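## Task

Set every bottle topped with a grey cap onto the tray and keep all other bottles off it. Every bottle must be upright when you finish. Nothing may count on the robot to hold it in place at the end. Anything the robot is touching at the end must not drop by more than about a fingernail's thickness once released, or the task fails.

## Robot and tools

Robot: two Doosan M1013 six-joint arms, named left_arm and right_arm, each carrying a Robotiq 140 two-finger gripper. The names are labels only and do not refer to sides of a camera image.

Frame: one shared scene frame. Its origin sits on the table surface midway between the arms, +z is up, +x points out across the table, and left_arm is on the +y side. Base of left_arm: (-0.008, +0.433, 0) m, quat_wxyz (+1.000, 0, 0, -0.008). Base of right_arm: (-0.090, -0.605, 0) m, quat_wxyz (+1.000, 0, 0, -0.010).

execute_actions takes "actions", a list holding zero or one item, plus an optional "pictures" boolean. An empty list changes nothing and reports the state, with camera images. An item {"steps": N} without rows is a wait of N control steps (up to 300), counted from the previous result. An item {"rows": [...], "steps": N} is a motion of up to 15 steps (default 15, minimum 9); each step is 1/30 s. You may give 1 to 15 rows; each drives one step and the final row repeats to fill the rest. A refused call does nothing.

Each row is a single flat list of 18 numbers covering both arms, even if only one moves. Numbers 1-9 are left_arm, 10-18 are right_arm. Per arm: six absolute joint target angles in radians (waist, shoulder, elbow, forearm roll, wrist pitch, wrist roll, same order as the Joint positions line), then gripper position, force_limit, speed, each a scale value in [-1, 1]. Joint ranges in radians: waist, shoulder, forearm roll, wrist pitch, wrist roll -6.283 to 6.283; elbow -2.792 to 2.792. A target more than 0.010 rad beyond a range end and further out than the current angle is refused; true ends may differ by 0.010, and a target past the real end is clipped there, reported as "joint sent to its limit" (possibly for an earlier action still running).

Gripper numbers: position +1 means fully open (140 mm); about -0.8 brings the pads together; -1 closes until blocked. force_limit on parts up to 40 mm wide: about 14 N at -1, 60 N at 0, 107 N at +1. speed of the pad gap: about 30 mm/s at -1, 140 at 0, 250 at +1. Any value is a command, 0 included, so to leave a gripper alone resend its previous three numbers. Fingers extend along the gripper's +z and close along its y. end_effector_position is the point between the closed pads; fingertips reach about 33 mm past it closed and 9 mm open, and slide about 24 mm further from the arm while closing, so keep clearance above the table.

Grip check: object_status 2 means stopped while closing on something, the sign of a grasp. 0 = moving, 1 = blocked while opening, 3 = reached the request or pads met (thin items may still be held). Stopped fingers hold until the position number changes by at least 0.01 or the object yields or slips. To squeeze harder while status is 2, raise force_limit and switch position between -1 and -0.98. position_measured is in counts, 3 fully open to 230 pads met, not linear in mm.

Motion limits: joint targets move at most 2.09 rad/s (waist, shoulder), 3.14 (elbow), 3.93 (wrist joints), reaching that in 0.3 s, all joints of an arm synchronised. Each target is held within a lead of the measured angle: 0.456 rad for waist and shoulder, 0.683 elbow, 0.854 for the three wrist joints; targets that would move the gripper over 70 mm from where it is get scaled back. Between calls the arms keep heading to the last row sent until they settle or a step is HELD.

Result lines: per-arm gripper pose (end_effector_position in m, end_effector_quat_wxyz) and velocities in the scene frame; the printed hand position can be off, more at long reach. Joint positions and Joint velocities (rad, rad/s) per arm; joint torques (offset, scaled, noisy); Flange force (includes held weight, has error, may say "no reading"). "joint command not followed" means the clearance check altered targets; HELD marks steps where your row was partly not sent. Each result is taken 9 steps before the action ends; those steps run while you reply. Reply time and waits pass real simulation time.

Cameras: cam_head_left and cam_head_right, both 672x504, pinhole+radial, head-mounted behind the table near x about -1.1, z about 0.83, with the calibration matrices given; actual poses may be slightly off. zoom_image takes "camera" and "region" [x0, y0, x1, y1] in that image's pixels, top-left origin, at most 504 by 504. read_manual only returns licence texts. finished_scene takes "scene", the current scene's number, grades it irreversibly and moves on; the next task arrives in its result.

Avoid: knocking anything off the table, dropping, slamming or shoving things, leaving bottles fallen, and arms contacting each other. Contact torque at a load limit (waist and shoulder 302 N m, elbow 142, wrist joints 40, held weight counts) or an external force of 144 N stops that arm for 10 s. Occasional tugs on held parts or pushes on loose objects may happen. Long holding heats motors; MOTOR HOT warns before an OVER-TEMPERATURE FAULT brakes the arm. Smooth, quick, low-effort motion is preferred.

Each tool is called after "Request:" by a JSON object that holds its "method" and its "body", one argument or row to a line.

## Session

Request:
{"method": "execute_actions", "body": {
  "actions": []
}}

Scene clock: 0.00 s of 6400.00 s.
left_arm: end_effector_position=(+0.6581, +0.7208, +0.2450) position_measured=3 object_status=3 end_effector_quat_wxyz=(-0.008, +0.800, -0.023, +0.599) end_effector_velocity=(-0.000, +0.001, -0.000) end_effector_angular_velocity=(+0.000, -0.001, +0.000) | right_arm: end_effector_position=(+0.1995, -0.2927, +0.2893) position_measured=3 object_status=3 end_effector_quat_wxyz=(+0.373, +0.681, -0.483, +0.406) end_effector_velocity=(+0.001, -0.000, -0.000) end_effector_angular_velocity=(-0.001, +0.001, -0.001)
Joint positions: left_arm=[ 0.64   0.149  2.29  -2.187  0.777  4.173] | right_arm=[ 1.184  0.318  1.866 -0.615  1.969  4.047]
Joint velocities: left_arm=[ 0.001  0.001 -0.     0.     0.001  0.001] | right_arm=[-0.001  0.001  0.    -0.    -0.    -0.001]
Joint torques (N m, as the joint torque sensors report them, + toward a larger angle): no reading
Flange force (N, the push that the arm receives, along the gripper's own x y z axes): no reading

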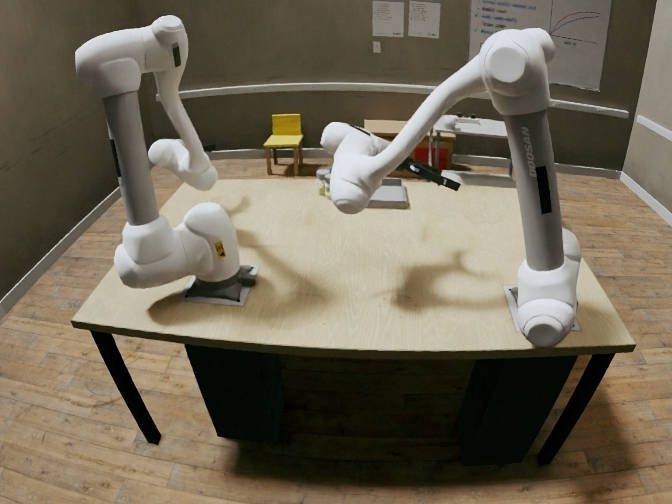

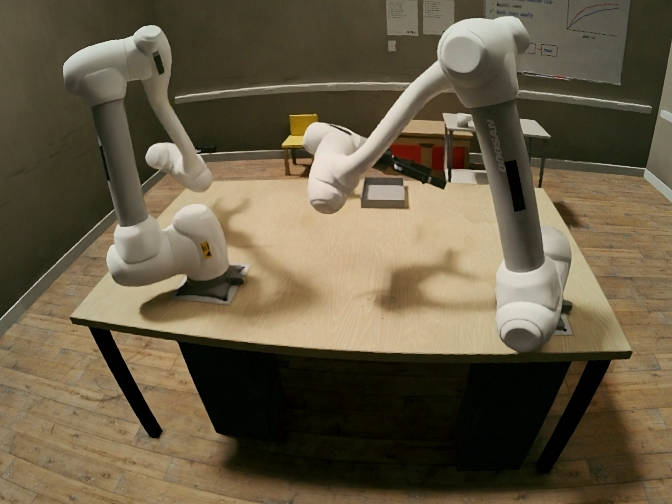

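Request:
{"method": "execute_actions", "body": {
  "actions": [
    {"rows":[[0.64,0.149,2.29,-2.187,0.777,4.173,1,0,0,-0.3,0.1,1.7,0,1.34,4.047,1,0,0]],"steps":15}
  ]
}}

Request:
{"method": "execute_actions", "body": {
  "actions": [
    {"steps":60}
  ],
  "pictures": true
}}

Request:
{"method": "zoom_image", "body": {
  "camera": "cam_head_left",
  "region": [220,140,460,260]
}}

Request:
{"method": "zoom_image", "body": {
  "camera": "cam_head_right",
  "region": [220,140,460,260]
}}

Scene clock: 0.67 s of 6400.00 s.
left_arm: end_effector_position=(+0.6581, +0.7207, +0.2450) position_measured=3 object_status=3 end_effector_quat_wxyz=(-0.008, +0.800, -0.023, +0.599) end_effector_velocity=(+0.000, +0.000, +0.000) end_effector_angular_velocity=(+0.000, -0.001, -0.000) | right_arm: end_effector_position=(+0.2170, -0.2850, +0.2658) position_measured=3 object_status=3 end_effector_quat_wxyz=(+0.323, +0.703, -0.552, +0.311) end_effector_velocity=(+0.228, +0.161, -0.211) end_effector_angular_velocity=(+2.790, +0.358, -1.274)
Joint positions: left_arm=[ 0.64   0.149  2.29  -2.187  0.777  4.173] | right_arm=[ 1.091  0.273  1.832 -0.489  1.839  4.047]
Joint velocities: left_arm=[ 0.    -0.    -0.001  0.001  0.    -0.   ] | right_arm=[-1.128 -0.53  -0.406  1.494 -1.521 -0.003]
Joint torques (N m, as the joint torque sensors report them, + toward a larger angle): left_arm=[ -1.24 -39.59 -25.93  -2.6    2.28  -0.09] | right_arm=[-22.44 -79.06 -43.76   2.28   1.4    0.07]
Flange force (N, the push that the arm receives, along the gripper's own x y z axes): left_arm=[2.4 -0.7 -3.9] | right_arm=[5.2 5.5 0.2]
Steps of this call (steps 1 to 14: nothing new was sent; steps 15 to 20: the first 6 steps of this action). Readings (joint positions | what the end effector reports):
15: left_arm=[0.640 0.149 2.290 -2.187 0.777 4.173] | right_arm=[1.184 0.318 1.866 -0.615 1.969 4.047] | left_arm position_measured=3 object_status=3 | right_arm position_measured=3 object_status=3
16: left_arm=[0.640 0.149 2.290 -2.187 0.777 4.173] | right_arm=[1.181 0.316 1.865 -0.611 1.964 4.047] | left_arm position_measured=3 object_status=3 | right_arm position_measured=3 object_status=3
18: left_arm=[0.640 0.149 2.290 -2.187 0.777 4.173] | right_arm=[1.151 0.302 1.855 -0.570 1.922 4.047] | left_arm position_measured=3 object_status=3 | right_arm position_measured=3 object_status=3
20: the state above

Scene clock: 2.67 s of 6400.00 s.
left_arm: end_effector_position=(+0.6582, +0.7207, +0.2451) position_measured=3 object_status=3 end_effector_quat_wxyz=(-0.008, +0.800, -0.023, +0.599) end_effector_velocity=(+0.000, +0.000, +0.000) end_effector_angular_velocity=(+0.001, +0.000, +0.000) | right_arm: end_effector_position=(+0.4970, -0.7630, +0.3099) position_measured=3 object_status=3 end_effector_quat_wxyz=(+0.001, -0.172, +0.985, -0.000) end_effector_velocity=(-0.000, -0.001, -0.001) end_effector_angular_velocity=(+0.001, +0.002, -0.002)
Joint positions: left_arm=[ 0.64   0.149  2.29  -2.187  0.777  4.173] | right_arm=[-0.3    0.1    1.7    0.     1.34   4.047]
Joint velocities: left_arm=[-0.    -0.    -0.001 -0.    -0.001  0.   ] | right_arm=[-0.001  0.001  0.     0.     0.     0.   ]
Joint torques (N m, as the joint torque sensors report them, + toward a larger angle): left_arm=[  0.69 -39.14 -25.97  -2.24   2.38  -0.43] | right_arm=[ -4.1  -47.84 -38.9    4.3   -0.2    0.03]
Flange force (N, the push that the arm receives, along the gripper's own x y z axes): left_arm=[2.8 4.6 -1.1] | right_arm=[-2.7 5.9 -3.7]
Kept back: nothing.
Steps of this call (steps 1 to 9: the last 9 steps of your previous action; steps 10 to 60: the robot went on to your last target). Readings (joint positions | what the end effector reports):
1: left_arm=[0.640 0.149 2.290 -2.187 0.777 4.173] | right_arm=[1.049 0.255 1.818 -0.436 1.785 4.047] | left_arm position_measured=3 object_status=3 | right_arm position_measured=3 object_status=3
2: left_arm=[0.640 0.149 2.290 -2.187 0.777 4.173] | right_arm=[1.006 0.237 1.804 -0.387 1.736 4.047] | left_arm position_measured=3 object_status=3 | right_arm position_measured=3 object_status=3
4: left_arm=[0.640 0.149 2.290 -2.187 0.777 4.173] | right_arm=[0.927 0.210 1.784 -0.311 1.658 4.047] | left_arm position_measured=3 object_status=3 | right_arm position_measured=3 object_status=3
8: left_arm=[0.640 0.149 2.290 -2.187 0.777 4.173] | right_arm=[0.785 0.175 1.757 -0.213 1.557 4.047] | left_arm position_measured=3 object_status=3 | right_arm position_measured=3 object_status=3
60: the state above

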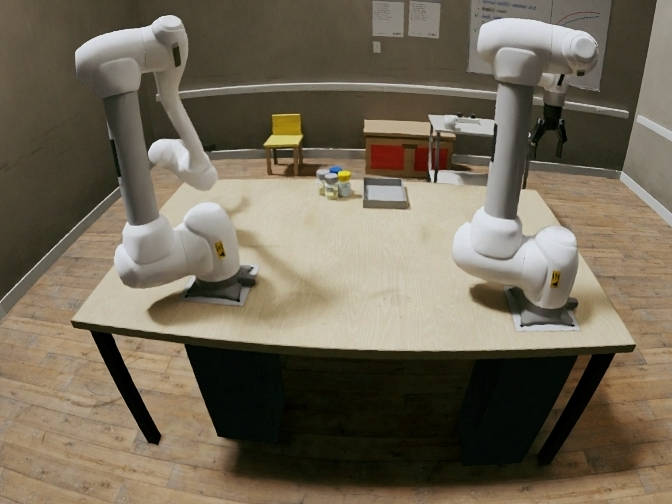

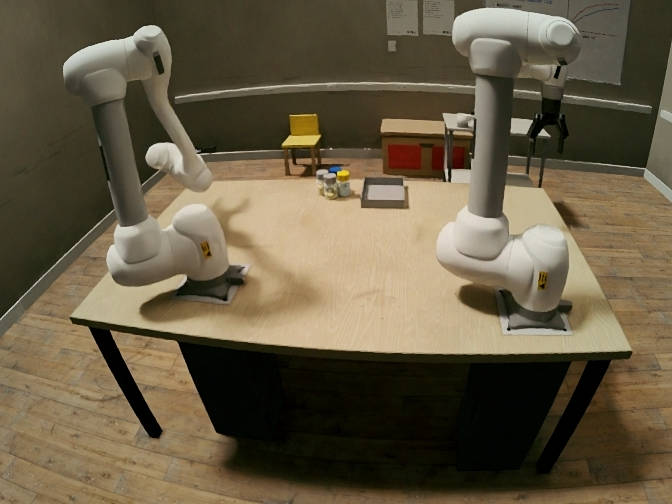

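Region (220, 140, 460, 260) of cam_head_left's 672x504 image, scaled by 2.100, with more detail than that image has.

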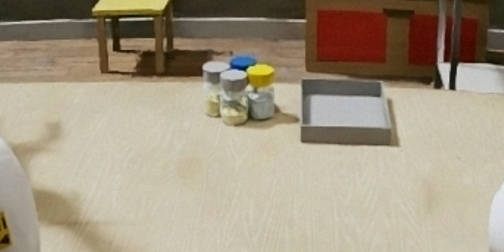

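Region (220, 140, 460, 260) of cam_head_right's 672x504 image, scaled by 2.100, with more detail than that image has.

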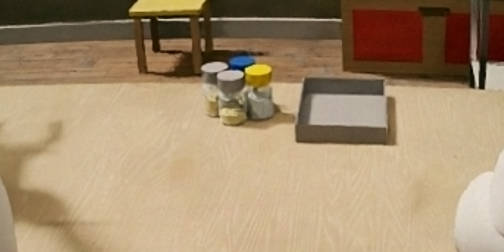

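Request:
{"method": "zoom_image", "body": {
  "camera": "cam_head_left",
  "region": [305,155,425,215]
}}

Request:
{"method": "zoom_image", "body": {
  "camera": "cam_head_right",
  "region": [305,155,425,215]
}}

Region (305, 155, 425, 215) of cam_head_left's 672x504 image, scaled by 4.200, with more detail than that image has.

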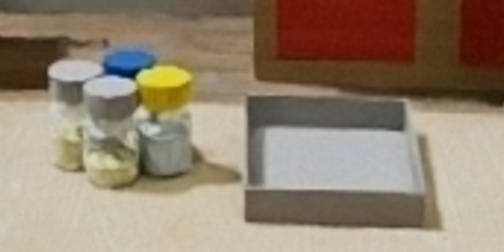

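Region (305, 155, 425, 215) of cam_head_right's 672x504 image, scaled by 4.200, with more detail than that image has.

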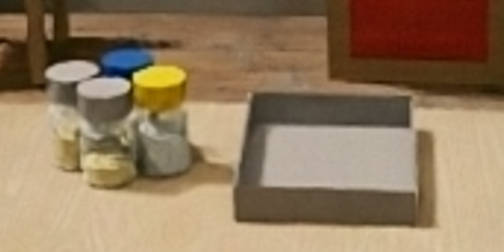

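Request:
{"method": "execute_actions", "body": {
  "actions": [
    {"rows":[[0.3,0.2,1.6,0,1.2,2.84,0.2,0,0,-0.3,0.1,1.7,0,1.34,4.047,1,0,0]],"steps":15}
  ]
}}

Request:
{"method": "execute_actions", "body": {
  "actions": [
    {"steps":50}
  ]
}}

Request:
{"method": "execute_actions", "body": {
  "actions": [
    {"rows":[[-0.37,0.345,1.656,0,1.14,2.84,0.2,0,0,-0.3,0.1,1.7,0,1.34,4.047,1,0,0]],"steps":15}
  ]
}}

Request:
{"method": "execute_actions", "body": {
  "actions": [
    {"steps":45}
  ],
  "pictures": true
}}

Request:
{"method": "zoom_image", "body": {
  "camera": "cam_head_left",
  "region": [280,110,420,215]
}}

Request:
{"method": "zoom_image", "body": {
  "camera": "cam_head_right",
  "region": [280,110,420,215]
}}

Scene clock: 4.23 s of 6400.00 s.
left_arm: end_effector_position=(+0.7046, +0.6828, +0.2959) position_measured=36 object_status=0 end_effector_quat_wxyz=(+0.035, +0.779, -0.072, +0.622) end_effector_velocity=(+0.271, -0.284, +0.314) end_effector_angular_velocity=(-0.093, -0.301, -0.919) | right_arm: end_effector_position=(+0.4970, -0.7631, +0.3099) position_measured=3 object_status=3 end_effector_quat_wxyz=(+0.001, -0.172, +0.985, -0.000) end_effector_velocity=(+0.000, +0.000, +0.000) end_effector_angular_velocity=(-0.000, -0.000, +0.001)
Joint positions: left_arm=[ 0.595  0.155  2.2   -2.072  0.832  4.058] | right_arm=[-0.3    0.1    1.7    0.     1.34   4.047]
Joint velocities: left_arm=[-0.297  0.045 -0.594  0.813  0.369 -0.811] | right_arm=[ 0.     0.    -0.001 -0.     0.    -0.001]
Joint torques (N m, as the joint torque sensors report them, + toward a larger angle): left_arm=[ -3.11 -41.9  -25.93  -2.32   1.95  -0.27] | right_arm=[ -1.31 -46.57 -38.57   4.32  -0.04  -0.14]
Flange force (N, the push that the arm receives, along the gripper's own x y z axes): left_arm=[1.6 -2.4 -9.0] | right_arm=[1.2 3.8 -4.6]
Steps of this call (steps 1 to 15: the robot went on to your last target; steps 16 to 41: nothing new was sent; steps 42 to 47: the first 6 steps of this action). Readings (joint positions | what the end effector reports):
42: left_arm=[0.640 0.149 2.290 -2.187 0.777 4.173] | right_arm=[-0.300 0.100 1.700 0.000 1.340 4.047] | left_arm position_measured=3 object_status=0 | right_arm position_measured=3 object_status=3
43: left_arm=[0.637 0.149 2.285 -2.180 0.780 4.166] | right_arm=[-0.300 0.100 1.700 0.000 1.340 4.047] | left_arm position_measured=6 object_status=0 | right_arm position_measured=3 object_status=3
45: left_arm=[0.617 0.152 2.243 -2.129 0.806 4.115] | right_arm=[-0.300 0.100 1.700 0.000 1.340 4.047] | left_arm position_measured=21 object_status=0 | right_arm position_measured=3 object_status=3
47: the state above

Scene clock: 5.90 s of 6400.00 s.
left_arm: end_effector_position=(+0.6677, +0.6660, +0.3039) position_measured=104 object_status=3 end_effector_quat_wxyz=(-0.050, +0.879, -0.472, +0.050) end_effector_velocity=(+0.000, +0.000, +0.001) end_effector_angular_velocity=(+0.000, -0.001, +0.000) | right_arm: end_effector_position=(+0.4970, -0.7631, +0.3099) position_measured=3 object_status=3 end_effector_quat_wxyz=(+0.001, -0.172, +0.985, -0.000) end_effector_velocity=(+0.000, +0.001, -0.000) end_effector_angular_velocity=(+0.001, +0.000, +0.000)
Joint positions: left_arm=[ 0.3   0.2   1.6  -0.    1.2   2.84] | right_arm=[-0.3    0.1    1.7    0.     1.34   4.047]
Joint velocities: left_arm=[ 0.    -0.    -0.001 -0.     0.    -0.   ] | right_arm=[ 0.001  0.     0.     0.001 -0.     0.   ]
Joint torques (N m, as the joint torque sensors report them, + toward a larger angle): left_arm=[ -0.31 -59.47 -39.87   4.81  -0.02  -0.06] | right_arm=[ -2.43 -45.4  -39.44   4.36   0.19   0.08]
Flange force (N, the push that the arm receives, along the gripper's own x y z axes): left_arm=[-0.8 0.8 -1.9] | right_arm=[3.0 6.9 -3.3]
Kept back: nothing.
Steps of this call (steps 1 to 9: the last 9 steps of your previous action; steps 10 to 50: the robot went on to your last target). Readings (joint positions | what the end effector reports):
1: left_arm=[0.585 0.157 2.179 -2.044 0.845 4.030] | right_arm=[-0.300 0.100 1.700 0.000 1.340 4.047] | left_arm position_measured=43 object_status=0 | right_arm position_measured=3 object_status=3
2: left_arm=[0.575 0.158 2.158 -2.014 0.858 4.000] | right_arm=[-0.300 0.100 1.700 0.000 1.340 4.047] | left_arm position_measured=51 object_status=0 | right_arm position_measured=3 object_status=3
4: left_arm=[0.554 0.162 2.115 -1.950 0.884 3.936] | right_arm=[-0.300 0.100 1.700 0.000 1.340 4.047] | left_arm position_measured=66 object_status=0 | right_arm position_measured=3 object_status=3
8: left_arm=[0.510 0.168 2.026 -1.801 0.939 3.787] | right_arm=[-0.300 0.100 1.700 0.000 1.340 4.047] | left_arm position_measured=97 object_status=0 | right_arm position_measured=3 object_status=3
50: the state above

Scene clock: 6.10 s of 6400.00 s.
left_arm: end_effector_position=(+0.6864, +0.6122, +0.2811) position_measured=104 object_status=3 end_effector_quat_wxyz=(-0.039, +0.860, -0.507, +0.043) end_effector_velocity=(+0.129, -0.436, -0.170) end_effector_angular_velocity=(-0.037, +0.177, -0.632) | right_arm: end_effector_position=(+0.4970, -0.7631, +0.3099) position_measured=3 object_status=3 end_effector_quat_wxyz=(+0.001, -0.172, +0.985, -0.000) end_effector_velocity=(-0.000, +0.000, +0.000) end_effector_angular_velocity=(-0.001, +0.000, +0.002)
Joint positions: left_arm=[0.221 0.225 1.609 0.    1.19  2.84 ] | right_arm=[-0.3    0.1    1.7    0.     1.34   4.047]
Joint velocities: left_arm=[-0.632  0.186  0.069  0.    -0.074  0.   ] | right_arm=[ 0.001 -0.    -0.    -0.001  0.    -0.001]
Joint torques (N m, as the joint torque sensors report them, + toward a larger angle): left_arm=[  9.71 -80.8  -44.81   5.76   0.31  -0.34] | right_arm=[ -2.88 -47.82 -38.76   4.48  -0.15  -0.24]
Flange force (N, the push that the arm receives, along the gripper's own x y z axes): left_arm=[-2.6 1.0 -1.7] | right_arm=[-2.0 5.1 -3.9]
Steps of this call (steps 1 to 6: the first 6 steps of this action). Readings (joint positions | what the end effector reports):
1: left_arm=[0.300 0.200 1.600 -0.000 1.200 2.840] | right_arm=[-0.300 0.100 1.700 0.000 1.340 4.047] | left_arm position_measured=104 object_status=3 | right_arm position_measured=3 object_status=3
2: left_arm=[0.296 0.201 1.600 0.000 1.200 2.840] | right_arm=[-0.300 0.100 1.700 0.000 1.340 4.047] | left_arm position_measured=104 object_status=3 | right_arm position_measured=3 object_status=3
4: left_arm=[0.267 0.210 1.604 0.000 1.196 2.840] | right_arm=[-0.300 0.100 1.700 0.000 1.340 4.047] | left_arm position_measured=104 object_status=3 | right_arm position_measured=3 object_status=3
6: the state above

Scene clock: 7.60 s of 6400.00 s.
left_arm: end_effector_position=(+0.6698, +0.1944, +0.1703) position_measured=104 object_status=3 end_effector_quat_wxyz=(-0.000, +0.677, -0.736, +0.000) end_effector_velocity=(+0.000, +0.001, -0.000) end_effector_angular_velocity=(+0.001, -0.000, +0.000) | right_arm: end_effector_position=(+0.4970, -0.7631, +0.3099) position_measured=3 object_status=3 end_effector_quat_wxyz=(+0.001, -0.172, +0.985, -0.000) end_effector_velocity=(-0.000, -0.000, -0.001) end_effector_angular_velocity=(+0.001, +0.001, -0.003)
Joint positions: left_arm=[-0.37   0.345  1.656 -0.     1.14   2.84 ] | right_arm=[-0.3    0.1    1.7    0.     1.34   4.047]
Joint velocities: left_arm=[ 0.001  0.     0.     0.001 -0.    -0.   ] | right_arm=[-0.001  0.001  0.001  0.001  0.     0.001]
Joint torques (N m, as the joint torque sensors report them, + toward a larger angle): left_arm=[  1.44 -71.45 -37.9    4.39   0.1   -0.18] | right_arm=[ -1.69 -46.57 -38.11   4.31   0.09  -0.22]
Flange force (N, the push that the arm receives, along the gripper's own x y z axes): left_arm=[0.9 2.6 -0.7] | right_arm=[0.1 3.6 -4.8]
Kept back: nothing.
Steps of this call (steps 1 to 9: the last 9 steps of your previous action; steps 10 to 45: the robot went on to your last target). Readings (joint positions | what the end effector reports):
1: left_arm=[0.200 0.231 1.612 0.000 1.188 2.840] | right_arm=[-0.300 0.100 1.700 0.000 1.340 4.047] | left_arm position_measured=104 object_status=3 | right_arm position_measured=3 object_status=3
2: left_arm=[0.179 0.236 1.614 0.000 1.185 2.840] | right_arm=[-0.300 0.100 1.700 0.000 1.340 4.047] | left_arm position_measured=104 object_status=3 | right_arm position_measured=3 object_status=3
4: left_arm=[0.137 0.247 1.618 0.000 1.181 2.840] | right_arm=[-0.300 0.100 1.700 0.000 1.340 4.047] | left_arm position_measured=104 object_status=3 | right_arm position_measured=3 object_status=3
8: left_arm=[0.052 0.265 1.625 0.000 1.173 2.840] | right_arm=[-0.300 0.100 1.700 0.000 1.340 4.047] | left_arm position_measured=104 object_status=3 | right_arm position_measured=3 object_status=3
45: the state above
All arms were judged still, so your last target was given up. Only a new action makes them travel on or press farther. Fingers that are still opening or closing keep moving.

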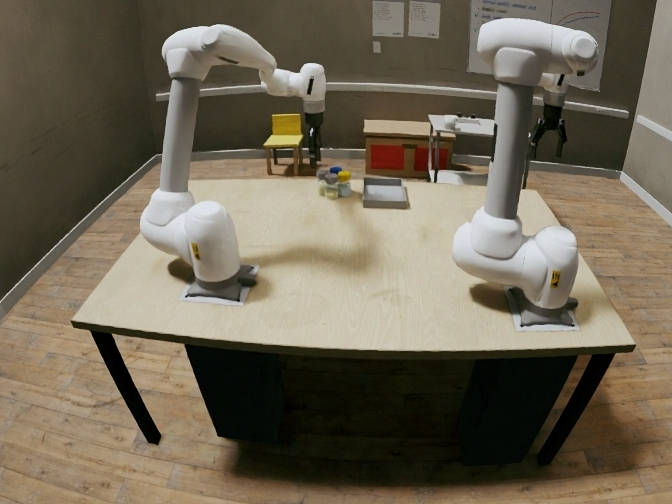

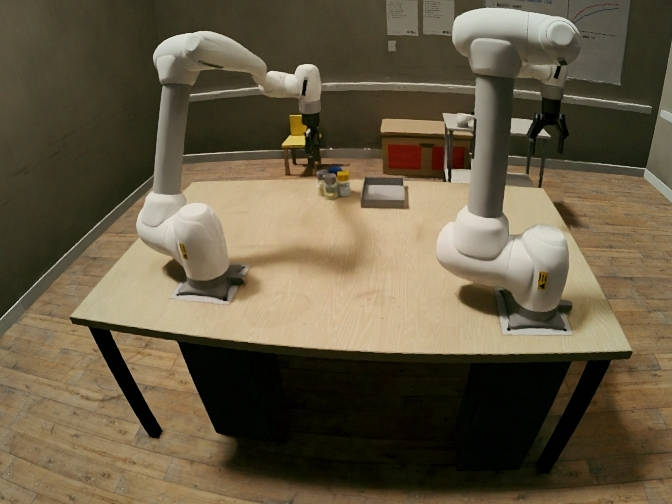

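Region (280, 110, 420, 215) of cam_head_left's 672x504 image, scaled by 3.600, with more detail than that image has; it fills the top 378 rows of this view, and the rest is white.

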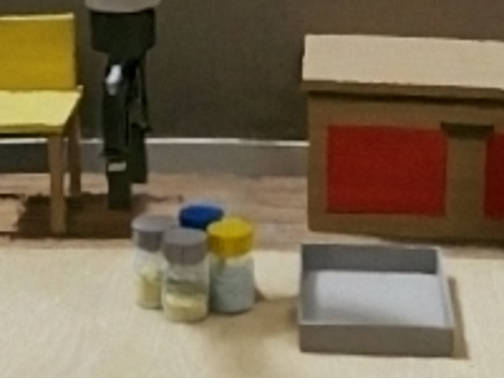

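Region (280, 110, 420, 215) of cam_head_right's 672x504 image, scaled by 3.600, with more detail than that image has; it fills the top 378 rows of this view, and the rest is white.

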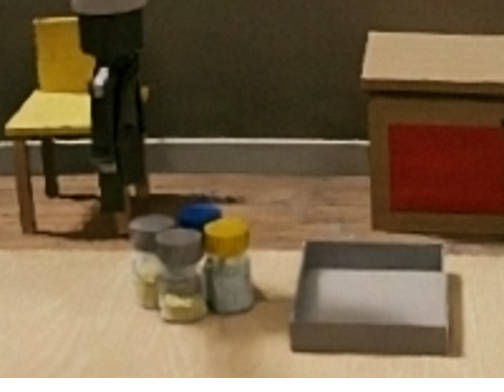

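Request:
{"method": "execute_actions", "body": {
  "actions": [
    {"rows":[[-0.3915,0.4257,1.6081,0,1.1078,2.82,0.2,0,0,-0.3,0.1,1.7,0,1.34,4.047,1,0,0]],"steps":15}
  ]
}}

Request:
{"method": "execute_actions", "body": {
  "actions": [
    {"steps":20}
  ],
  "pictures": true
}}

Request:
{"method": "zoom_image", "body": {
  "camera": "cam_head_left",
  "region": [290,140,370,205]
}}

Request:
{"method": "zoom_image", "body": {
  "camera": "cam_head_right",
  "region": [290,140,370,205]
}}

Scene clock: 8.70 s of 6400.00 s.
left_arm: end_effector_position=(+0.6952, +0.1690, +0.1396) position_measured=104 object_status=3 end_effector_quat_wxyz=(+0.000, +0.676, -0.737, -0.000) end_effector_velocity=(+0.126, -0.133, -0.168) end_effector_angular_velocity=(+0.006, +0.014, -0.009) | right_arm: end_effector_position=(+0.4970, -0.7631, +0.3099) position_measured=3 object_status=3 end_effector_quat_wxyz=(+0.001, -0.172, +0.985, -0.000) end_effector_velocity=(+0.000, -0.000, -0.000) end_effector_angular_velocity=(+0.000, -0.001, +0.000)
Joint positions: left_arm=[-0.389  0.415  1.615  0.     1.112  2.823] | right_arm=[-0.3    0.1    1.7    0.     1.34   4.047]
Joint velocities: left_arm=[-0.097  0.366 -0.214 -0.    -0.138 -0.088] | right_arm=[-0.001 -0.     0.     0.    -0.001 -0.001]
Joint torques (N m, as the joint torque sensors report them, + toward a larger angle): left_arm=[  15.73 -127.8   -43.55    5.35    0.6     0.14] | right_arm=[ -2.77 -47.62 -39.19   4.02   0.08   0.09]
Flange force (N, the push that the arm receives, along the gripper's own x y z axes): left_arm=[0.1 -0.1 -2.0] | right_arm=[-0.6 4.6 -2.9]
Steps of this call (steps 1 to 27: nothing new was sent; steps 28 to 33: the first 6 steps of this action). Readings (joint positions | what the end effector reports):
28: left_arm=[-0.370 0.345 1.656 0.000 1.140 2.840] | right_arm=[-0.300 0.100 1.700 0.000 1.340 4.047] | left_arm position_measured=104 object_status=3 | right_arm position_measured=3 object_status=3
29: left_arm=[-0.371 0.349 1.654 0.000 1.139 2.839] | right_arm=[-0.300 0.100 1.700 0.000 1.340 4.047] | left_arm position_measured=104 object_status=3 | right_arm position_measured=3 object_status=3
31: left_arm=[-0.379 0.378 1.636 0.000 1.127 2.832] | right_arm=[-0.300 0.100 1.700 0.000 1.340 4.047] | left_arm position_measured=104 object_status=3 | right_arm position_measured=3 object_status=3
33: the state above

Scene clock: 9.37 s of 6400.00 s.
left_arm: end_effector_position=(+0.6996, +0.1646, +0.1350) position_measured=104 object_status=3 end_effector_quat_wxyz=(+0.000, +0.676, -0.737, -0.000) end_effector_velocity=(+0.000, -0.001, +0.000) end_effector_angular_velocity=(-0.002, -0.001, -0.000) | right_arm: end_effector_position=(+0.4970, -0.7631, +0.3099) position_measured=3 object_status=3 end_effector_quat_wxyz=(+0.001, -0.172, +0.985, -0.000) end_effector_velocity=(-0.000, -0.001, +0.000) end_effector_angular_velocity=(+0.000, -0.000, -0.001)
Joint positions: left_arm=[-0.392  0.426  1.608  0.     1.108  2.82 ] | right_arm=[-0.3    0.1    1.7   -0.     1.34   4.047]
Joint velocities: left_arm=[-0.001 -0.    -0.001 -0.002 -0.     0.   ] | right_arm=[-0.002 -0.     0.     0.    -0.    -0.001]
Joint torques (N m, as the joint torque sensors report them, + toward a larger angle): left_arm=[  0.85 -78.23 -36.94   4.27   0.2   -0.12] | right_arm=[ -2.76 -45.76 -38.05   4.41   0.15   0.16]
Flange force (N, the push that the arm receives, along the gripper's own x y z axes): left_arm=[0.7 2.2 -1.3] | right_arm=[0.6 5.4 -5.4]
Kept back: nothing.
Steps of this call (steps 1 to 9: the last 9 steps of your previous action; steps 10 to 20: the robot went on to your last target). Readings (joint positions | what the end effector reports):
1: left_arm=[-0.391 0.423 1.610 0.000 1.109 2.821] | right_arm=[-0.300 0.100 1.700 0.000 1.340 4.047] | left_arm position_measured=104 object_status=3 | right_arm position_measured=3 object_status=3
2: left_arm=[-0.392 0.426 1.609 0.000 1.108 2.820] | right_arm=[-0.300 0.100 1.700 0.000 1.340 4.047] | left_arm position_measured=104 object_status=3 | right_arm position_measured=3 object_status=3
4: left_arm=[-0.392 0.426 1.608 0.000 1.108 2.820] | right_arm=[-0.300 0.100 1.700 0.000 1.340 4.047] | left_arm position_measured=104 object_status=3 | right_arm position_measured=3 object_status=3
8: left_arm=[-0.392 0.426 1.608 0.000 1.108 2.820] | right_arm=[-0.300 0.100 1.700 -0.000 1.340 4.047] | left_arm position_measured=104 object_status=3 | right_arm position_measured=3 object_status=3
20: the state above

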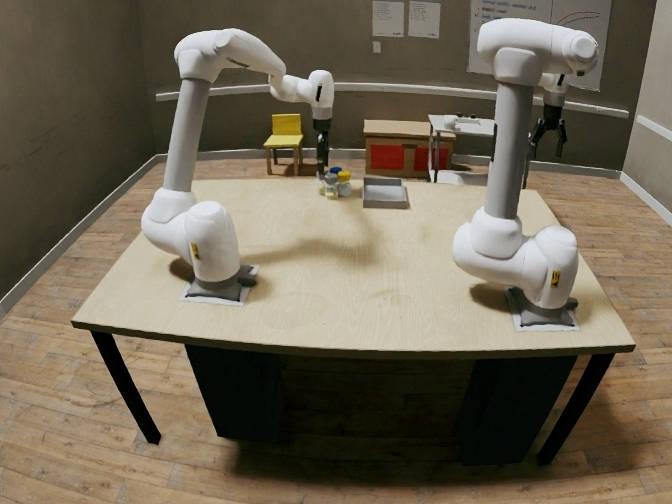

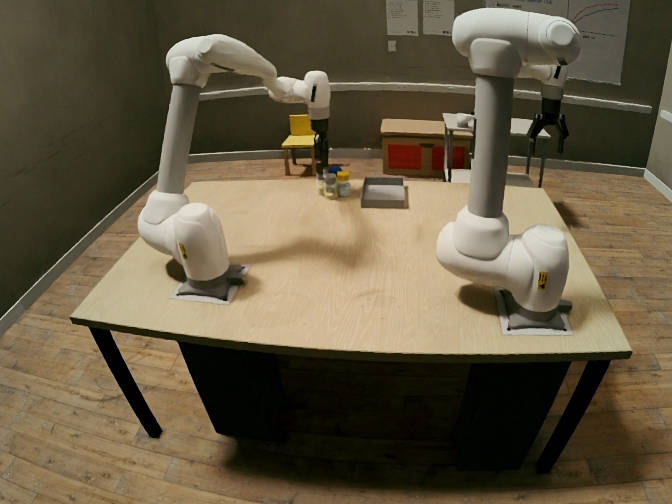

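Region (290, 140, 370, 205) of cam_head_left's 672x504 image, scaled by 6.300, with more detail than that image has; it fills the top 410 rows of this view, and the rest is white.

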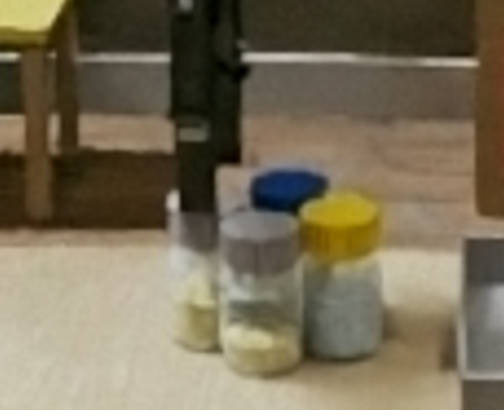

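Region (290, 140, 370, 205) of cam_head_right's 672x504 image, scaled by 6.300, with more detail than that image has; it fills the top 410 rows of this view, and the rest is white.

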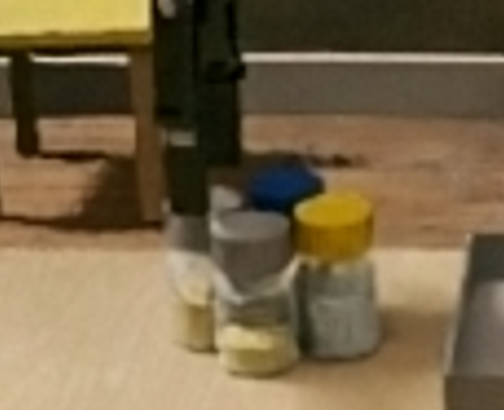

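Request:
{"method": "execute_actions", "body": {
  "actions": [
    {"rows":[[-0.388,0.433,1.617,0,1.0915,2.82,0.3,0,0,-0.3,0.1,1.7,0,1.34,4.047,1,0,0],[-0.388,0.433,1.617,0,1.0915,2.82,0.3,0,0,-0.3,0.1,1.7,0,1.34,4.047,1,0,0],[-0.388,0.433,1.617,0,1.0915,2.82,0.3,0,0,-0.3,0.1,1.7,0,1.34,4.047,1,0,0],[-0.388,0.433,1.617,0,1.0915,2.82,0.3,0,0,-0.3,0.1,1.7,0,1.34,4.047,1,0,0],[-0.388,0.4406,1.6257,0,1.0753,2.82,0.3,0,0,-0.3,0.1,1.7,0,1.34,4.047,1,0,0]],"steps":15}
  ]
}}

Request:
{"method": "execute_actions", "body": {
  "actions": [
    {"steps":15}
  ],
  "pictures": true
}}

Request:
{"method": "zoom_image", "body": {
  "camera": "cam_head_left",
  "region": [290,140,370,205]
}}

Request:
{"method": "zoom_image", "body": {
  "camera": "cam_head_right",
  "region": [290,140,370,205]
}}

Scene clock: 22.97 s of 6400.00 s.
left_arm: end_effector_position=(+0.7011, +0.1661, +0.1298) position_measured=91 object_status=3 end_effector_quat_wxyz=(+0.000, +0.678, -0.735, +0.002) end_effector_velocity=(+0.000, +0.001, +0.000) end_effector_angular_velocity=(-0.000, +0.000, +0.001) | right_arm: end_effector_position=(+0.4970, -0.7631, +0.3099) position_measured=3 object_status=3 end_effector_quat_wxyz=(+0.001, -0.172, +0.985, -0.000) end_effector_velocity=(+0.000, +0.001, -0.000) end_effector_angular_velocity=(+0.002, +0.000, +0.001)
Joint positions: left_arm=[-0.388  0.429  1.614 -0.002  1.095  2.82 ] | right_arm=[-0.3    0.1    1.7   -0.     1.34   4.047]
Joint velocities: left_arm=[ 0.001 -0.     0.    -0.     0.    -0.   ] | right_arm=[ 0.001  0.001 -0.     0.002  0.     0.   ]
Joint torques (N m, as the joint torque sensors report them, + toward a larger angle): left_arm=[  0.83 -60.24 -29.87   5.41  -2.88  -0.24] | right_arm=[ -1.27 -44.61 -39.3    4.43  -0.05  -0.03]
Flange force (N, the push that the arm receives, along the gripper's own x y z axes): left_arm=[-2.3 10.5 -25.9] | right_arm=[4.9 6.0 -4.3]
FORCE FAULT: contact force on the left arm reached its limit, and that arm stopped for 10 seconds. The contact can be on any part of that arm, not only on its tool. That arm's remaining commands of this call were not run. That arm holds still and accepts commands again. Move the arm away from the contact; if what it grips holds it there, let go first. Pushing or pulling that hard again can fault the arm again.
Kept back: nothing.
The stop of the left arm began at step 97 of this call (marked STOPPED below). From that step on that arm followed nothing that you had sent. 9 of its steps, steps kept back included, did not run and will not run. The other arm was sent all steps of this action in this call, none kept back. Nothing is kept back now, and the robot has no last target.
Steps of this call (steps 1 to 15: the robot went on to your last target; steps 16 to 90: nothing new was sent; then 0.37 s passed at rest; steps 91 to 96: the first 6 steps of this action; steps 97 to 105: the last 9 steps of this action, not kept back; steps 106 to 397: the stop continued). Readings (joint positions | what the end effector reports):
91: left_arm=[-0.391 0.426 1.608 -0.000 1.108 2.820] | right_arm=[-0.300 0.100 1.700 0.000 1.340 4.047] | left_arm position_measured=104 object_status=0 | right_arm position_measured=3 object_status=3
92: left_arm=[-0.391 0.427 1.610 -0.000 1.103 2.820] | right_arm=[-0.300 0.100 1.700 -0.000 1.340 4.047] | left_arm position_measured=101 object_status=0 | right_arm position_measured=3 object_status=3
94: left_arm=[-0.389 0.431 1.615 -0.001 1.094 2.820] | right_arm=[-0.300 0.100 1.700 -0.000 1.340 4.047] | left_arm position_measured=91 object_status=0 | right_arm position_measured=3 object_status=3
97: left_arm=[-0.388 0.430 1.614 -0.002 1.094 2.820] | right_arm=[-0.300 0.100 1.700 -0.000 1.340 4.047] | left_arm position_measured=91 object_status=0 | right_arm position_measured=3 object_status=3 STOPPED (the left arm)
98: left_arm=[-0.388 0.430 1.614 -0.002 1.095 2.820] | right_arm=[-0.300 0.100 1.700 -0.000 1.340 4.047] | left_arm position_measured=91 object_status=0 | right_arm position_measured=3 object_status=3
397: the state above

Scene clock: 23.00 s of 6400.00 s.
left_arm: end_effector_position=(+0.7011, +0.1661, +0.1299) position_measured=91 object_status=3 end_effector_quat_wxyz=(+0.000, +0.678, -0.735, +0.002) end_effector_velocity=(+0.000, -0.001, +0.000) end_effector_angular_velocity=(-0.001, -0.001, +0.001) | right_arm: end_effector_position=(+0.4970, -0.7631, +0.3099) position_measured=3 object_status=3 end_effector_quat_wxyz=(+0.001, -0.172, +0.985, -0.000) end_effector_velocity=(-0.000, -0.000, -0.000) end_effector_angular_velocity=(-0.000, +0.000, -0.002)
Joint positions: left_arm=[-0.388  0.429  1.614 -0.002  1.095  2.82 ] | right_arm=[-0.3    0.1    1.7   -0.     1.34   4.047]
Joint velocities: left_arm=[-0.    -0.    -0.    -0.001 -0.001 -0.   ] | right_arm=[-0.001  0.     0.    -0.    -0.     0.001]
Joint torques (N m, as the joint torque sensors report them, + toward a larger angle): left_arm=[  2.47 -61.82 -29.59   5.39  -2.77  -0.05] | right_arm=[ -2.52 -47.29 -39.31   4.35  -0.49   0.06]
Flange force (N, the push that the arm receives, along the gripper's own x y z axes): left_arm=[1.1 8.6 -24.9] | right_arm=[0.5 5.0 -4.1]
Kept back: nothing.
A stop began in an earlier call of the same reply, so what this call sent did not run. Send another action.
Steps of this call (step 1: nothing new was sent). Readings (joint positions | what the end effector reports):
1: the state above

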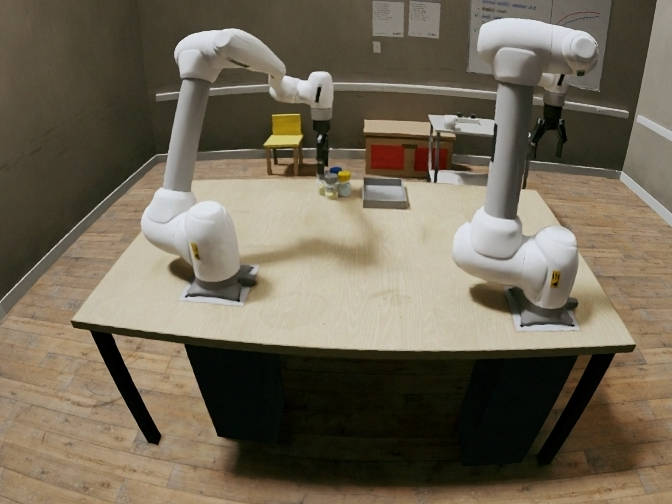

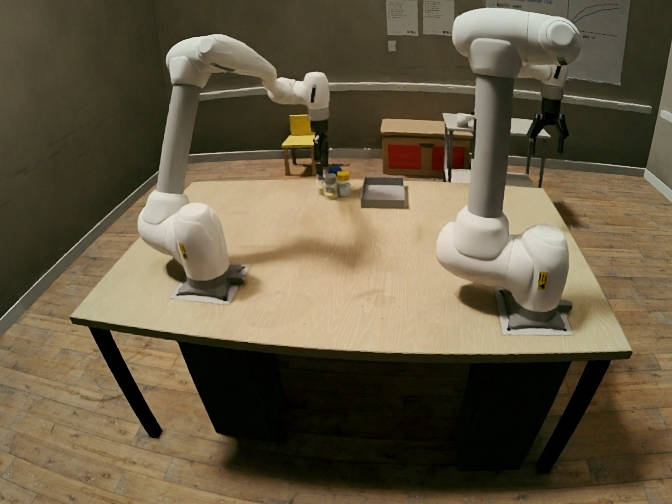

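Region (290, 140, 370, 205) of cam_head_left's 672x504 image, scaled by 6.300, with more detail than that image has; it fills the top 410 rows of this view, and the rest is white.

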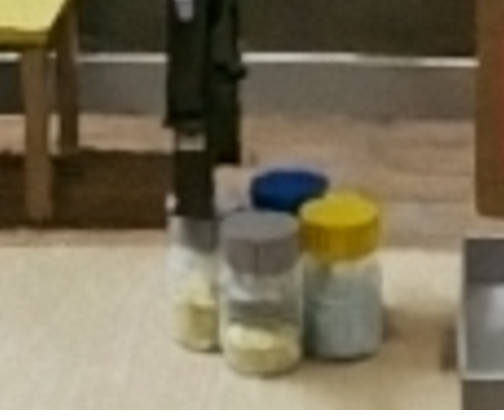

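Region (290, 140, 370, 205) of cam_head_right's 672x504 image, scaled by 6.300, with more detail than that image has; it fills the top 410 rows of this view, and the rest is white.

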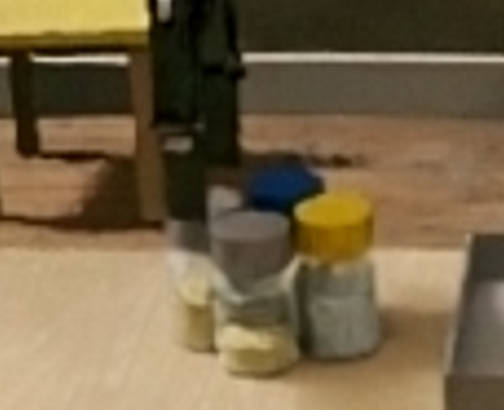

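Request:
{"method": "execute_actions", "body": {
  "actions": [
    {"rows":[[-0.388,0.42,1.604,0,1.117,2.82,0.3,0,0,-0.3,0.1,1.7,0,1.34,4.047,1,0,0],[-0.388,0.42,1.604,0,1.117,2.82,0.3,0,0,-0.3,0.1,1.7,0,1.34,4.047,1,0,0],[-0.388,0.42,1.604,0,1.117,2.82,0.3,0,0,-0.3,0.1,1.7,0,1.34,4.047,1,0,0],[-0.388,0.42,1.604,0,1.117,2.82,0.3,0,0,-0.3,0.1,1.7,0,1.34,4.047,1,0,0],[-0.388,0.42,1.604,0,1.117,2.82,0.3,0,0,-0.3,0.1,1.7,0,1.34,4.047,1,0,0],[-0.4047,0.3962,1.6422,0,1.1032,2.81,0.3,0,0,-0.3,0.1,1.7,0,1.34,4.047,1,0,0]],"steps":15}
  ]
}}

Request:
{"method": "execute_actions", "body": {
  "actions": [
    {"rows":[[-0.4047,0.403,1.6503,0,1.0883,2.81,0.3,0,0,-0.3,0.1,1.7,0,1.34,4.047,1,0,0]],"steps":12}
  ]
}}

Request:
{"method": "execute_actions", "body": {
  "actions": [
    {"rows":[[-0.4047,0.406,1.654,0,1.0816,2.81,0.3,0,0,-0.3,0.1,1.7,0,1.34,4.047,1,0,0]],"steps":15}
  ]
}}

Request:
{"method": "execute_actions", "body": {
  "actions": [
    {"steps":12}
  ],
  "pictures": true
}}

Request:
{"method": "zoom_image", "body": {
  "camera": "cam_head_right",
  "region": [290,140,370,205]
}}

Scene clock: 24.17 s of 6400.00 s.
left_arm: end_effector_position=(+0.6999, +0.1672, +0.1409) position_measured=91 object_status=3 end_effector_quat_wxyz=(-0.000, +0.677, -0.736, +0.000) end_effector_velocity=(+0.001, +0.001, +0.016) end_effector_angular_velocity=(-0.006, -0.020, -0.001) | right_arm: end_effector_position=(+0.4970, -0.7631, +0.3099) position_measured=3 object_status=3 end_effector_quat_wxyz=(+0.001, -0.172, +0.985, -0.000) end_effector_velocity=(+0.000, +0.002, -0.000) end_effector_angular_velocity=(+0.001, -0.000, +0.003)
Joint positions: left_arm=[-0.388  0.42   1.604 -0.     1.116  2.82 ] | right_arm=[-0.3    0.1    1.7   -0.     1.34   4.047]
Joint velocities: left_arm=[ 0.    -0.021 -0.001  0.003  0.001 -0.   ] | right_arm=[ 0.002 -0.     0.     0.001 -0.    -0.001]
Joint torques (N m, as the joint torque sensors report them, + toward a larger angle): left_arm=[ -0.58 -78.59 -36.77   4.21   0.22  -0.04] | right_arm=[ -1.42 -48.2  -38.61   4.43   0.02  -0.19]
Flange force (N, the push that the arm receives, along the gripper's own x y z axes): left_arm=[-0.9 0.4 -1.3] | right_arm=[-1.0 3.2 -3.9]
Steps of this call (steps 1 to 29: nothing new was sent; steps 30 to 35: the first 6 steps of this action). Readings (joint positions | what the end effector reports):
30: left_arm=[-0.388 0.429 1.614 -0.002 1.095 2.820] | right_arm=[-0.300 0.100 1.700 -0.000 1.340 4.047] | left_arm position_measured=91 object_status=3 | right_arm position_measured=3 object_status=3
31: left_arm=[-0.388 0.427 1.612 -0.002 1.100 2.820] | right_arm=[-0.300 0.100 1.700 0.000 1.340 4.047] | left_arm position_measured=91 object_status=3 | right_arm position_measured=3 object_status=3
33: left_arm=[-0.388 0.421 1.605 -0.000 1.114 2.820] | right_arm=[-0.300 0.100 1.700 0.000 1.340 4.047] | left_arm position_measured=91 object_status=3 | right_arm position_measured=3 object_status=3
35: the state above

Scene clock: 24.57 s of 6400.00 s.
left_arm: end_effector_position=(+0.6796, +0.1627, +0.1340) position_measured=91 object_status=3 end_effector_quat_wxyz=(-0.000, +0.675, -0.738, +0.000) end_effector_velocity=(-0.015, +0.003, -0.101) end_effector_angular_velocity=(+0.013, +0.043, +0.001) | right_arm: end_effector_position=(+0.4970, -0.7631, +0.3099) position_measured=3 object_status=3 end_effector_quat_wxyz=(+0.001, -0.172, +0.985, -0.000) end_effector_velocity=(-0.000, +0.000, +0.001) end_effector_angular_velocity=(-0.001, -0.002, +0.001)
Joint positions: left_arm=[-0.405  0.401  1.648 -0.     1.093  2.81 ] | right_arm=[-0.3    0.1    1.7   -0.     1.34   4.047]
Joint velocities: left_arm=[-0.002  0.075  0.091 -0.007 -0.122 -0.   ] | right_arm=[ 0.    -0.002 -0.    -0.001 -0.    -0.001]
Joint torques (N m, as the joint torque sensors report them, + toward a larger angle): left_arm=[  0.46 -78.23 -39.05   4.66   0.23   0.1 ] | right_arm=[ -1.22 -48.34 -38.08   4.33  -0.07   0.1 ]
Flange force (N, the push that the arm receives, along the gripper's own x y z axes): left_arm=[0.3 3.6 2.7] | right_arm=[-1.0 2.0 -5.1]
Steps of this call (steps 1 to 9: the last 9 steps of your previous action; steps 10 to 12: the first 3 steps of this action). Readings (joint positions | what the end effector reports):
10: left_arm=[-0.405 0.396 1.642 0.000 1.103 2.810] | right_arm=[-0.300 0.100 1.700 -0.000 1.340 4.047] | left_arm position_measured=91 object_status=3 | right_arm position_measured=3 object_status=3
11: left_arm=[-0.405 0.398 1.644 0.000 1.099 2.810] | right_arm=[-0.300 0.100 1.700 -0.000 1.340 4.047] | left_arm position_measured=91 object_status=3 | right_arm position_measured=3 object_status=3
12: the state above

Scene clock: 25.07 s of 6400.00 s.
left_arm: end_effector_position=(+0.6797, +0.1627, +0.1270) position_measured=91 object_status=3 end_effector_quat_wxyz=(-0.000, +0.675, -0.738, -0.000) end_effector_velocity=(-0.001, +0.000, -0.003) end_effector_angular_velocity=(-0.001, +0.002, +0.001) | right_arm: end_effector_position=(+0.4970, -0.7631, +0.3099) position_measured=3 object_status=3 end_effector_quat_wxyz=(+0.001, -0.172, +0.985, -0.000) end_effector_velocity=(-0.000, +0.000, +0.000) end_effector_angular_velocity=(+0.001, -0.001, +0.001)
Joint positions: left_arm=[-0.405  0.406  1.654  0.     1.082  2.81 ] | right_arm=[-0.3    0.1    1.7   -0.     1.34   4.047]
Joint velocities: left_arm=[ 0.     0.002  0.003 -0.001 -0.004 -0.   ] | right_arm=[-0.    -0.001  0.     0.001  0.    -0.001]
Joint torques (N m, as the joint torque sensors report them, + toward a larger angle): left_arm=[ -0.75 -75.1  -35.19   4.34   0.29   0.04] | right_arm=[ -0.56 -46.01 -38.37   4.31  -0.02  -0.13]
Flange force (N, the push that the arm receives, along the gripper's own x y z axes): left_arm=[-1.2 0.5 -3.4] | right_arm=[2.5 3.3 -5.1]
Steps of this call (steps 1 to 9: the last 9 steps of your previous action; steps 10 to 15: the first 6 steps of this action). Readings (joint positions | what the end effector reports):
10: left_arm=[-0.405 0.403 1.650 -0.000 1.088 2.810] | right_arm=[-0.300 0.100 1.700 -0.000 1.340 4.047] | left_arm position_measured=91 object_status=3 | right_arm position_measured=3 object_status=3
11: left_arm=[-0.405 0.404 1.651 0.000 1.086 2.810] | right_arm=[-0.300 0.100 1.700 -0.000 1.340 4.047] | left_arm position_measured=91 object_status=3 | right_arm position_measured=3 object_status=3
13: left_arm=[-0.405 0.406 1.654 0.000 1.082 2.810] | right_arm=[-0.300 0.100 1.700 0.000 1.340 4.047] | left_arm position_measured=91 object_status=3 | right_arm position_measured=3 object_status=3
15: the state above

Scene clock: 25.47 s of 6400.00 s.
left_arm: end_effector_position=(+0.6797, +0.1627, +0.1269) position_measured=91 object_status=3 end_effector_quat_wxyz=(-0.000, +0.675, -0.738, -0.000) end_effector_velocity=(-0.000, +0.000, -0.001) end_effector_angular_velocity=(+0.001, +0.002, +0.001) | right_arm: end_effector_position=(+0.4970, -0.7631, +0.3099) position_measured=3 object_status=3 end_effector_quat_wxyz=(+0.001, -0.172, +0.985, -0.000) end_effector_velocity=(-0.001, -0.000, +0.001) end_effector_angular_velocity=(-0.001, -0.000, -0.001)
Joint positions: left_arm=[-0.405  0.406  1.654  0.     1.082  2.81 ] | right_arm=[-0.3    0.1    1.7   -0.     1.34   4.047]
Joint velocities: left_arm=[ 0.     0.001  0.001 -0.     0.    -0.   ] | right_arm=[-0.001 -0.001  0.    -0.001  0.001  0.001]
Joint torques (N m, as the joint torque sensors report them, + toward a larger angle): left_arm=[ -0.34 -74.35 -35.78   4.35   0.37  -0.26] | right_arm=[ -2.43 -48.25 -37.86   4.17  -0.09  -0.13]
Flange force (N, the push that the arm receives, along the gripper's own x y z axes): left_arm=[-1.4 2.3 -2.5] | right_arm=[-2.8 3.3 -5.2]
Kept back: nothing.
Steps of this call (steps 1 to 9: the last 9 steps of your previous action; steps 10 to 12: the robot went on to your last target). Readings (joint positions | what the end effector reports):
1: left_arm=[-0.405 0.406 1.654 0.000 1.082 2.810] | right_arm=[-0.300 0.100 1.700 -0.000 1.340 4.047] | left_arm position_measured=91 object_status=3 | right_arm position_measured=3 object_status=3
2: left_arm=[-0.405 0.406 1.654 0.000 1.082 2.810] | right_arm=[-0.300 0.100 1.700 -0.000 1.340 4.047] | left_arm position_measured=91 object_status=3 | right_arm position_measured=3 object_status=3
4: left_arm=[-0.405 0.406 1.654 0.000 1.082 2.810] | right_arm=[-0.300 0.100 1.700 -0.000 1.340 4.047] | left_arm position_measured=91 object_status=3 | right_arm position_measured=3 object_status=3
8: left_arm=[-0.405 0.406 1.654 0.000 1.082 2.810] | right_arm=[-0.300 0.100 1.700 -0.000 1.340 4.047] | left_arm position_measured=91 object_status=3 | right_arm position_measured=3 object_status=3
12: the state above

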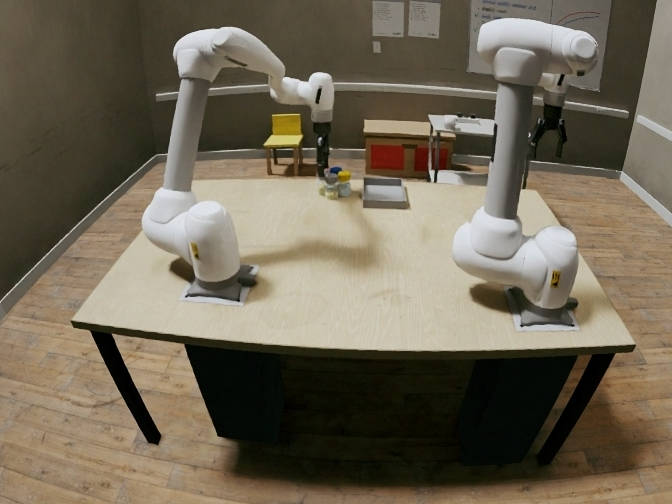

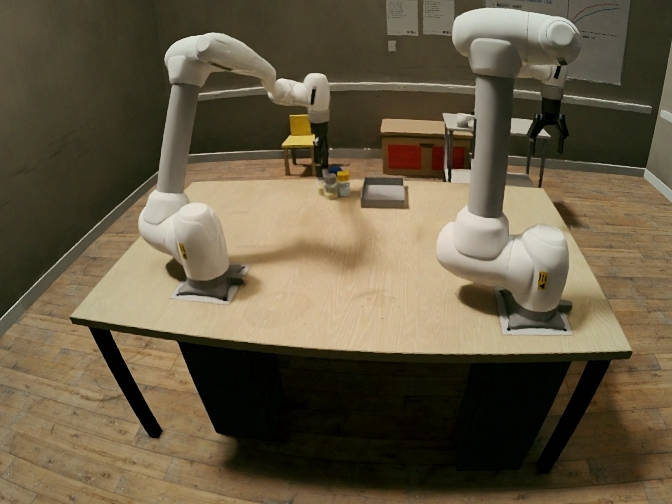

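Region (290, 140, 370, 205) of cam_head_right's 672x504 image, scaled by 6.300, with more detail than that image has; it fills the top 410 rows of this view, and the rest is white.

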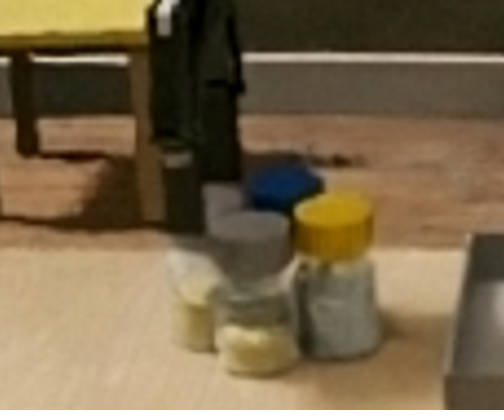

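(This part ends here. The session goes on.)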